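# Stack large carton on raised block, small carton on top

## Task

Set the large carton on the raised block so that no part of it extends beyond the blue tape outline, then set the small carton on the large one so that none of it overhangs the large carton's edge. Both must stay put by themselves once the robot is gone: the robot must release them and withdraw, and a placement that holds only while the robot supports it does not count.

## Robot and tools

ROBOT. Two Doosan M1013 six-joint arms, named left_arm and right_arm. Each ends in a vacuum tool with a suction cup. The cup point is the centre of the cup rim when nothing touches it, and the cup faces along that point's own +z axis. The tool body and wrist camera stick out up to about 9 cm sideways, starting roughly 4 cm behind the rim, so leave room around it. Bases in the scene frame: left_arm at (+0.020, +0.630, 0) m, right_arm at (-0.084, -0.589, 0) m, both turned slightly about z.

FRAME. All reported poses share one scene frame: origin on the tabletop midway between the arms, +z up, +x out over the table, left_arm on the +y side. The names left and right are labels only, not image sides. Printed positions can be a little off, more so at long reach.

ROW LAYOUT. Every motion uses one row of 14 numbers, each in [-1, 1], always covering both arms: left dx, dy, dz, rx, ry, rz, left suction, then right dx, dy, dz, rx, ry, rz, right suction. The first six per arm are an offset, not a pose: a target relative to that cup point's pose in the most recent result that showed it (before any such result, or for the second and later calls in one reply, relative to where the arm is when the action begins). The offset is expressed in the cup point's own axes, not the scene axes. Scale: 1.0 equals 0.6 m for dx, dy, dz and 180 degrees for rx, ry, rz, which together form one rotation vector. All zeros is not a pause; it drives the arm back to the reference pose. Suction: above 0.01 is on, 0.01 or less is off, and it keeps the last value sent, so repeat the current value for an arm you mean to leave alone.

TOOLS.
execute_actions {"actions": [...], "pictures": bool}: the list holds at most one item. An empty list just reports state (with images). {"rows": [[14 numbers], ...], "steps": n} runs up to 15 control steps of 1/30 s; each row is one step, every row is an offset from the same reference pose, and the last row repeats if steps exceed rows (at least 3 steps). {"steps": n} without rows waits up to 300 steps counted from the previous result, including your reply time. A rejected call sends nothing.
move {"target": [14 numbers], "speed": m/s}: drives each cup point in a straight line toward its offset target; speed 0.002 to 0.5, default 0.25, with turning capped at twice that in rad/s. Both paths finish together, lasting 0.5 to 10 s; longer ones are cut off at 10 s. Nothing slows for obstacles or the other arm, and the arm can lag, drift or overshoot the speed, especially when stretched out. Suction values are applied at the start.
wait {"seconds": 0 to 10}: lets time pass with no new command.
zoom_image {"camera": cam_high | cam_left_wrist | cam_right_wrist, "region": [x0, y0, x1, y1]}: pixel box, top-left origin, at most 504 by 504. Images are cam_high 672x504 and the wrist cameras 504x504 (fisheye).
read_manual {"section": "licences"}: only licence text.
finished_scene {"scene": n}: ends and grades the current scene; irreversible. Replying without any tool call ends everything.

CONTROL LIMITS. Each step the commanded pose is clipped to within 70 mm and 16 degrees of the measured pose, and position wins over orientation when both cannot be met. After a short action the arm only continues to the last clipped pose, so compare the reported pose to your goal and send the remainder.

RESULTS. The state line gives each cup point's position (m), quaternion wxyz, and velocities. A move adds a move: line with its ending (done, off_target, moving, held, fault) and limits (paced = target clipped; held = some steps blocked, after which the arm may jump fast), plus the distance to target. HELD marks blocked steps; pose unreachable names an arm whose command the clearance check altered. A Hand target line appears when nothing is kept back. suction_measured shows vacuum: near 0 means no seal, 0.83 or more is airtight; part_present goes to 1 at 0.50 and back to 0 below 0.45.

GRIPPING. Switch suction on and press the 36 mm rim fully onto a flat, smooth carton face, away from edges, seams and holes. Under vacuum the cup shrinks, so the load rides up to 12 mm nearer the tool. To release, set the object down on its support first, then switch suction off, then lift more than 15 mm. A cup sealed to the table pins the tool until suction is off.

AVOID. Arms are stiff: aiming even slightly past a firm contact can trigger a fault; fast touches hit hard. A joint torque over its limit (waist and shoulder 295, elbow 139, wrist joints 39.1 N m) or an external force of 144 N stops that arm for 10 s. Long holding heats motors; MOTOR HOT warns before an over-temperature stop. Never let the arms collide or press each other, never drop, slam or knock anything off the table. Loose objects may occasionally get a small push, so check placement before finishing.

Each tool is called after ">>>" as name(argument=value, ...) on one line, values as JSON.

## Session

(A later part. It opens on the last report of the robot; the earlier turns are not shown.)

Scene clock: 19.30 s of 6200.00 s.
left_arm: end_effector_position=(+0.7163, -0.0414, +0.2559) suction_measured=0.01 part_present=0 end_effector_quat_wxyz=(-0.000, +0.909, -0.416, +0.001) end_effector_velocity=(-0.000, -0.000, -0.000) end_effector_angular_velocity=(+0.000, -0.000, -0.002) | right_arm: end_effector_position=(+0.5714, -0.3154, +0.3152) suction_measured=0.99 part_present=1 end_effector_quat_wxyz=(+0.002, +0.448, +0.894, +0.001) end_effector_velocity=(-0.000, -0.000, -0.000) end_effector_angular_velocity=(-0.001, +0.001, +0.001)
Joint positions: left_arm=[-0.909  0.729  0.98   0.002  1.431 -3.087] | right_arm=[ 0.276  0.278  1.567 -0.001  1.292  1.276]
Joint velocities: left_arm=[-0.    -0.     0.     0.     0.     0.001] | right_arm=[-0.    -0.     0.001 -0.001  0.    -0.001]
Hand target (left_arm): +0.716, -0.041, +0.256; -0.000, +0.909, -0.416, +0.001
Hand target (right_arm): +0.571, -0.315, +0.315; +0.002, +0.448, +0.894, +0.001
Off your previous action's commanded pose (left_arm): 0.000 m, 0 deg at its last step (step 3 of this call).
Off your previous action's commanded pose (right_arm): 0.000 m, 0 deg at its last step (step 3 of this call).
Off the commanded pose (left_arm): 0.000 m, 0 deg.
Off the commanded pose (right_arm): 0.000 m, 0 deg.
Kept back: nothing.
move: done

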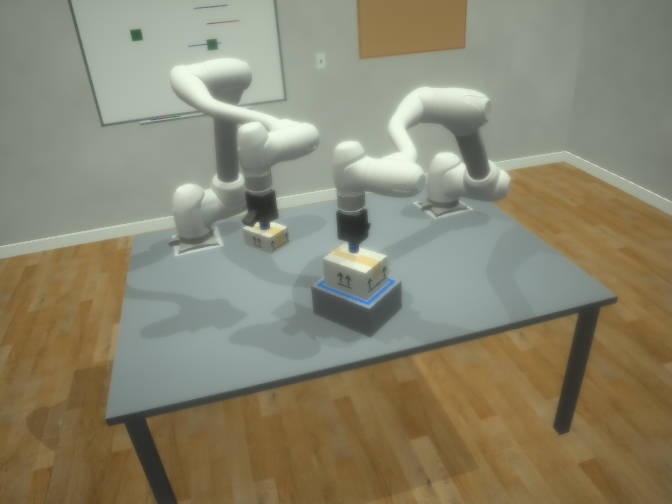

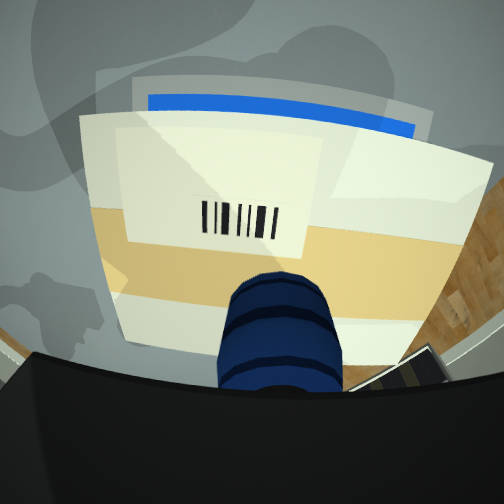

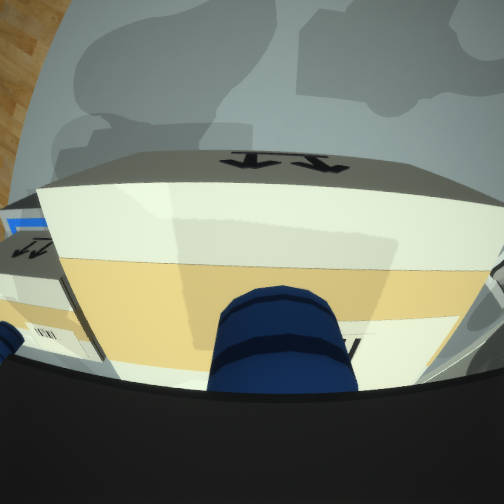

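>>> move(target=[-0.546,-0.3913,-0.0733,0,0,0,0,0.2245,0.469,0.032,0,0,0,1], speed=0.5)

>>> zoom_image(camera="cam_right_wrist", region=[70,90,190,180])

>>> zoom_image(camera="cam_right_wrist", region=[360,100,480,190])

Scene clock: 20.83 s of 6200.00 s.
left_arm: end_effector_position=(+0.6797, +0.3600, +0.2996) suction_measured=0.01 part_present=0 end_effector_quat_wxyz=(-0.001, +0.909, -0.416, +0.001) end_effector_velocity=(-0.000, -0.000, -0.000) end_effector_angular_velocity=(-0.001, +0.000, +0.001) | right_arm: end_effector_position=(+0.7159, -0.0389, +0.2965) suction_measured=0.99 part_present=1 end_effector_quat_wxyz=(+0.001, +0.448, +0.894, +0.002) end_effector_velocity=(-0.000, +0.000, +0.000) end_effector_angular_velocity=(-0.001, +0.001, +0.001)
Joint positions: left_arm=[-0.544  0.291  1.58   0.001  1.27  -2.721] | right_arm=[ 0.496  0.726  0.912 -0.001  1.499  1.496]
Joint velocities: left_arm=[ 0.     0.     0.    -0.001 -0.001 -0.   ] | right_arm=[ 0.     0.001 -0.002 -0.001  0.002 -0.   ]
Hand target (left_arm): +0.680, +0.360, +0.300; -0.001, +0.909, -0.416, +0.001
Hand target (right_arm): +0.716, -0.039, +0.296; +0.001, +0.448, +0.894, +0.002
Off the commanded pose (left_arm): 0.000 m, 0 deg.
Off the commanded pose (right_arm): 0.000 m, 0 deg.
Kept back: nothing.
move: done

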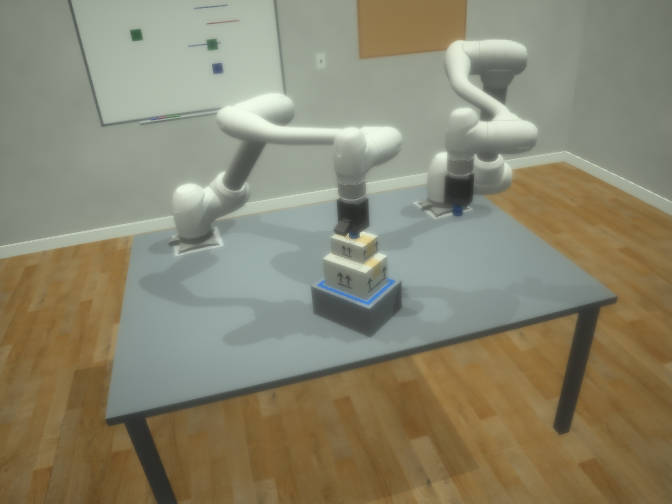

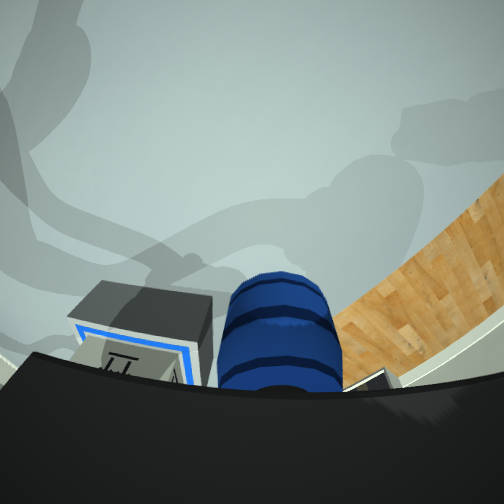

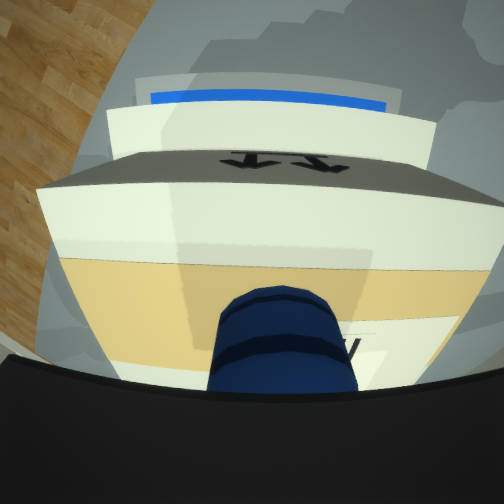

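Region (70, 90, 190, 180) of cam_right_wrist's 504x504 image, scaled by 4.200, with more detail than that image has; it fills the top 378 rows of this view, and the rest is white.

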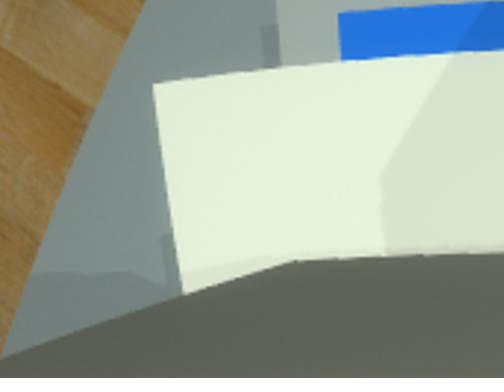

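Region (360, 100, 480, 190) of cam_right_wrist's 504x504 image, scaled by 4.200, with more detail than that image has; it fills the top 378 rows of this view, and the rest is white.

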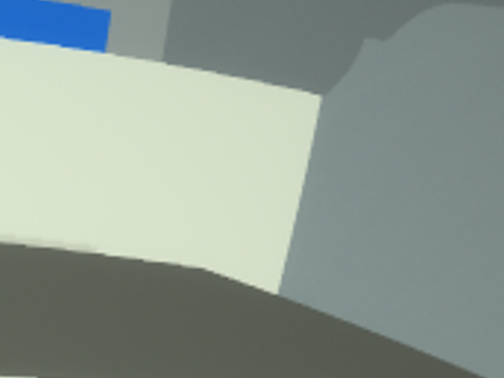

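>>> move(target=[0,0,0,0,0,0,0,-0.005,0.0025,0.015,0,0,0,1], speed=0.04)

>>> zoom_image(camera="cam_right_wrist", region=[70,90,190,180])

>>> zoom_image(camera="cam_right_wrist", region=[360,100,480,190])

Scene clock: 21.83 s of 6200.00 s.
left_arm: end_effector_position=(+0.6796, +0.3600, +0.2996) suction_measured=0.01 part_present=0 end_effector_quat_wxyz=(-0.001, +0.909, -0.416, +0.001) end_effector_velocity=(-0.001, -0.000, -0.000) end_effector_angular_velocity=(-0.001, +0.002, +0.001) | right_arm: end_effector_position=(+0.7190, -0.0404, +0.2875) suction_measured=0.99 part_present=1 end_effector_quat_wxyz=(+0.001, +0.448, +0.894, +0.002) end_effector_velocity=(-0.000, +0.000, -0.001) end_effector_angular_velocity=(-0.000, +0.001, +0.000)
Joint positions: left_arm=[-0.544  0.291  1.58   0.001  1.27  -2.721] | right_arm=[ 0.493  0.731  0.92  -0.001  1.486  1.493]
Joint velocities: left_arm=[-0.     0.     0.001 -0.002  0.    -0.001] | right_arm=[ 0.  0.  0.  0. -0. -0.]
Hand target (left_arm): +0.680, +0.360, +0.300; -0.001, +0.909, -0.416, +0.001
Hand target (right_arm): +0.719, -0.040, +0.288; +0.001, +0.448, +0.894, +0.002
Off the commanded pose (left_arm): 0.000 m, 0 deg.
Off the commanded pose (right_arm): 0.000 m, 0 deg.
Kept back: nothing.
move: done

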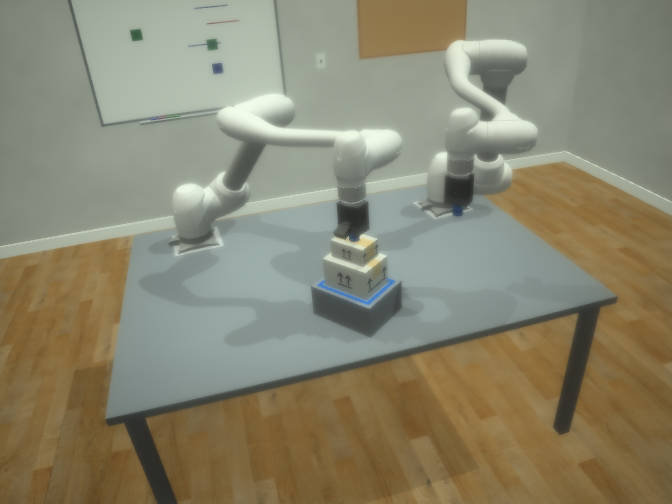

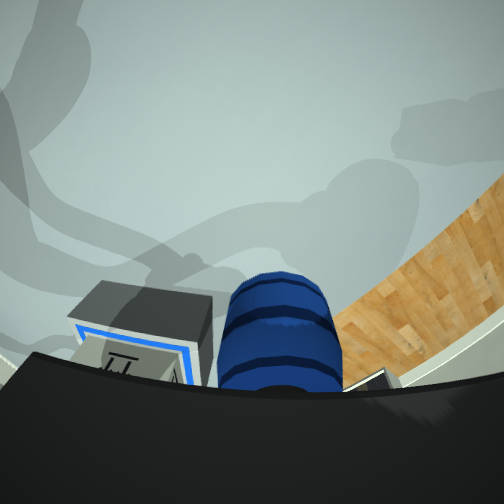

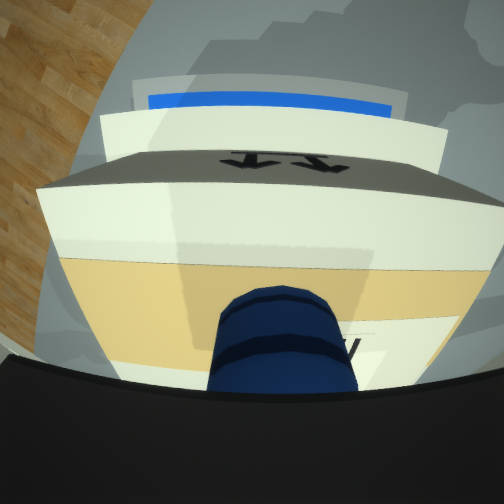

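Region (70, 90, 190, 180) of cam_right_wrist's 504x504 image, scaled by 4.200, with more detail than that image has; it fills the top 378 rows of this view, and the rest is white.

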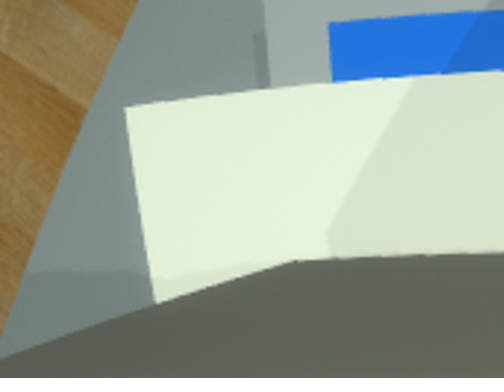

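Region (360, 100, 480, 190) of cam_right_wrist's 504x504 image, scaled by 4.200, with more detail than that image has; it fills the top 378 rows of this view, and the rest is white.

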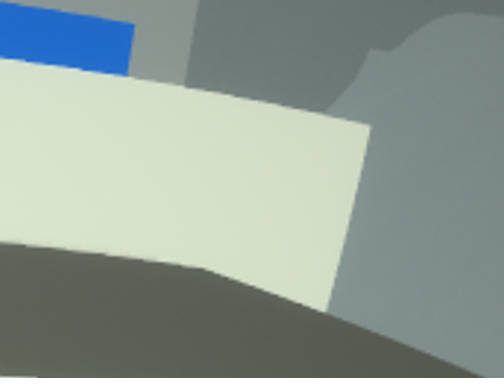

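>>> execute_actions(actions=[{"rows":[[0,0,0,0,0,0,0,0,0,0.001,0,0,0,1],[0,0,0,0,0,0,0,0,0,0.002,0,0,0,1],[0,0,0,0,0,0,0,0,0,0.003,0,0,0,1],[0,0,0,0,0,0,0,0,0,0.004,0,0,0,1],[0,0,0,0,0,0,0,0,0,0.005,0,0,0,1],[0,0,0,0,0,0,0,0,0,0.005,0,0,0,1],[0,0,0,0,0,0,0,0,0,0.005,0,0,0,1],[0,0,0,0,0,0,0,0,0,0.005,0,0,0,1],[0,0,0,0,0,0,0,0,0,0.005,0,0,0,1],[0,0,0,0,0,0,0,0,0,0.005,0,0,0,0]],"steps":15}])

>>> move(target=[0,0,0,0,0,0,0,0,0,-0.05,0,0,0,0], speed=0.2)

>>> move(target=[0,0,0,0,0,0,0,-0.36,-0.52,-0.04,0,0,0,0], speed=0.5)

>>> zoom_image(camera="cam_high", region=[295,215,425,325])

Scene clock: 22.47 s of 6200.00 s.
left_arm: end_effector_position=(+0.6796, +0.3600, +0.2996) suction_measured=0.01 part_present=0 end_effector_quat_wxyz=(-0.001, +0.909, -0.416, +0.001) end_effector_velocity=(+0.000, -0.000, +0.000) end_effector_angular_velocity=(+0.001, -0.001, -0.002) | right_arm: end_effector_position=(+0.7190, -0.0404, +0.2845) suction_measured=0.11 part_present=0 end_effector_quat_wxyz=(+0.001, +0.448, +0.894, +0.002) end_effector_velocity=(+0.000, -0.000, -0.001) end_effector_angular_velocity=(+0.000, -0.000, -0.000)
Joint positions: left_arm=[-0.544  0.291  1.58   0.001  1.27  -2.721] | right_arm=[ 0.493  0.731  0.925 -0.001  1.482  1.493]
Joint velocities: left_arm=[-0.001  0.    -0.     0.001 -0.     0.001] | right_arm=[-0.    -0.     0.001  0.    -0.001 -0.   ]
Steps of this call (steps 1 to 7: nothing new was sent; steps 8 to 19: the first 12 steps of this action). Readings (end_effector_position | what the end effector reports):
8: left_arm (+0.6796, +0.3600, +0.2996) | right_arm (+0.7190, -0.0404, +0.2875) | left_arm suction_measured=0.01 part_present=0 | right_arm suction_measured=0.99 part_present=1
9: left_arm (+0.6796, +0.3600, +0.2996) | right_arm (+0.7190, -0.0404, +0.2871) | left_arm suction_measured=0.01 part_present=0 | right_arm suction_measured=0.99 part_present=1
11: left_arm (+0.6796, +0.3600, +0.2996) | right_arm (+0.7190, -0.0404, +0.2859) | left_arm suction_measured=0.01 part_present=0 | right_arm suction_measured=0.99 part_present=1
15: left_arm (+0.6796, +0.3600, +0.2996) | right_arm (+0.7190, -0.0404, +0.2845) | left_arm suction_measured=0.01 part_present=0 | right_arm suction_measured=0.99 part_present=1
19: the state above

Scene clock: 23.40 s of 6200.00 s.
left_arm: end_effector_position=(+0.6796, +0.3600, +0.2996) suction_measured=0.01 part_present=0 end_effector_quat_wxyz=(-0.001, +0.909, -0.416, +0.001) end_effector_velocity=(+0.000, -0.000, -0.000) end_effector_angular_velocity=(-0.001, +0.001, +0.001) | right_arm: end_effector_position=(+0.7189, -0.0405, +0.3145) suction_measured=0.00 part_present=0 end_effector_quat_wxyz=(+0.001, +0.448, +0.894, +0.002) end_effector_velocity=(+0.000, -0.000, -0.000) end_effector_angular_velocity=(-0.000, -0.000, -0.000)
Joint positions: left_arm=[-0.544  0.291  1.58   0.001  1.27  -2.721] | right_arm=[ 0.493  0.727  0.878 -0.001  1.532  1.493]
Joint velocities: left_arm=[ 0.     0.001 -0.    -0.001  0.     0.   ] | right_arm=[-0.     0.001 -0.    -0.    -0.     0.   ]
Hand target (left_arm): +0.680, +0.360, +0.300; -0.001, +0.909, -0.416, +0.001
Hand target (right_arm): +0.719, -0.040, +0.314; +0.001, +0.448, +0.894, +0.002
Off your previous action's commanded pose (left_arm): 0.000 m, 0 deg at its last step (step 3 of this call).
Off your previous action's commanded pose (right_arm): 0.000 m, 0 deg at its last step (step 3 of this call).
Off the commanded pose (left_arm): 0.000 m, 0 deg.
Off the commanded pose (right_arm): 0.000 m, 0 deg.
Kept back: nothing.
move: done

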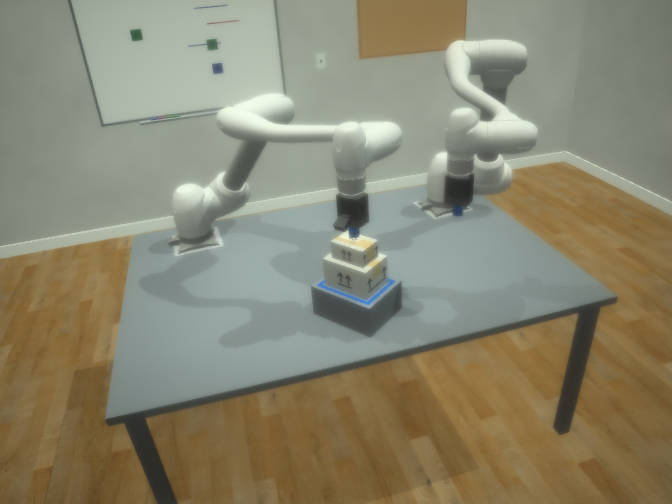

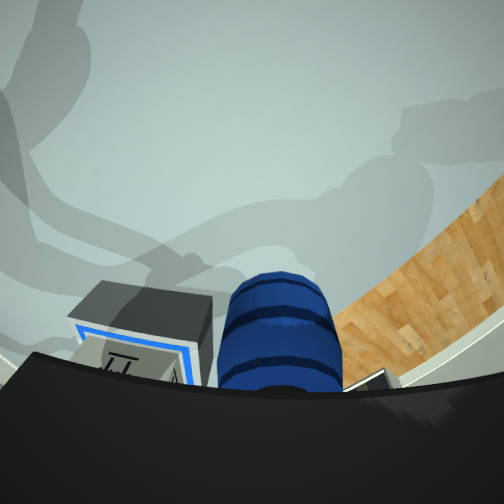

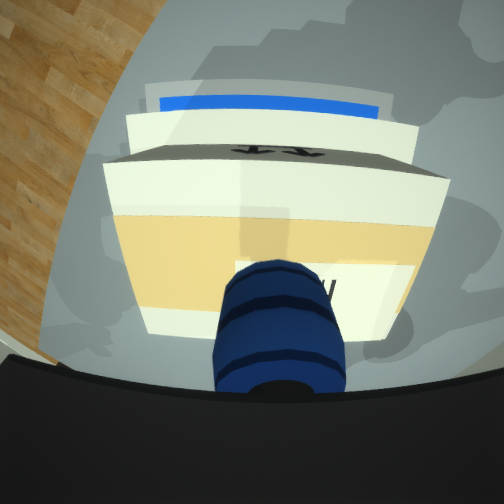

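Scene clock: 24.63 s of 6200.00 s.
left_arm: end_effector_position=(+0.6796, +0.3600, +0.2996) suction_measured=0.01 part_present=0 end_effector_quat_wxyz=(-0.001, +0.909, -0.416, +0.001) end_effector_velocity=(+0.000, +0.000, -0.000) end_effector_angular_velocity=(+0.000, +0.001, -0.000) | right_arm: end_effector_position=(+0.5985, -0.4004, +0.3380) suction_measured=0.00 part_present=0 end_effector_quat_wxyz=(+0.002, +0.448, +0.894, +0.001) end_effector_velocity=(-0.000, -0.000, +0.000) end_effector_angular_velocity=(+0.000, +0.001, -0.000)
Joint positions: left_arm=[-0.544  0.291  1.58   0.001  1.27  -2.721] | right_arm=[ 0.15   0.266  1.541 -0.001  1.331  1.15 ]
Joint velocities: left_arm=[ 0.     0.001 -0.001  0.     0.001  0.   ] | right_arm=[-0.001 -0.     0.     0.001  0.001 -0.001]
Hand target (left_arm): +0.680, +0.360, +0.300; -0.001, +0.909, -0.416, +0.001
Hand target (right_arm): +0.598, -0.400, +0.338; +0.002, +0.448, +0.894, +0.001
Off the commanded pose (left_arm): 0.000 m, 0 deg.
Off the commanded pose (right_arm): 0.000 m, 0 deg.
Kept back: nothing.
move: done

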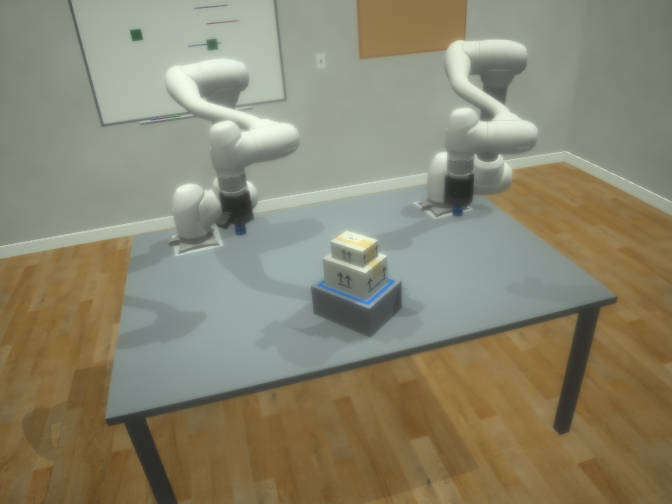

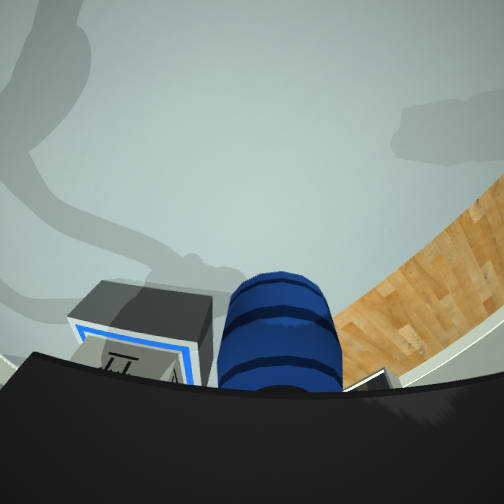

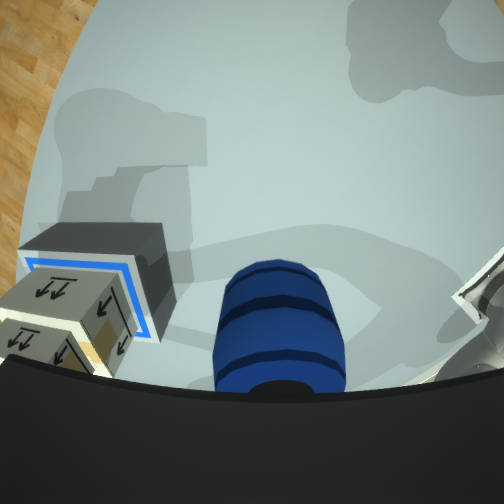

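Region (295, 215, 425, 325) of cam_high's 672x504 image, scaled by 3.877, with more detail than that image has; it fills the top 426 rows of this view, and the rest is white.

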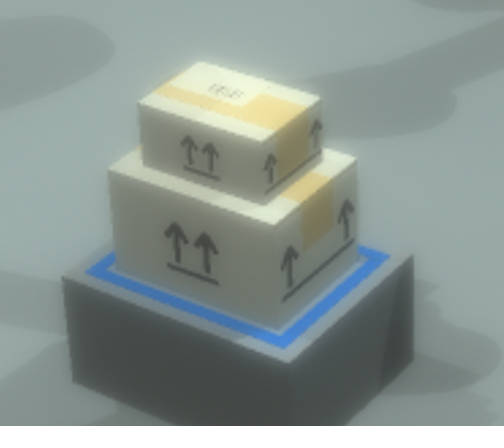

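>>> finished_scene(scene=2)

The scene is finished: the task was done.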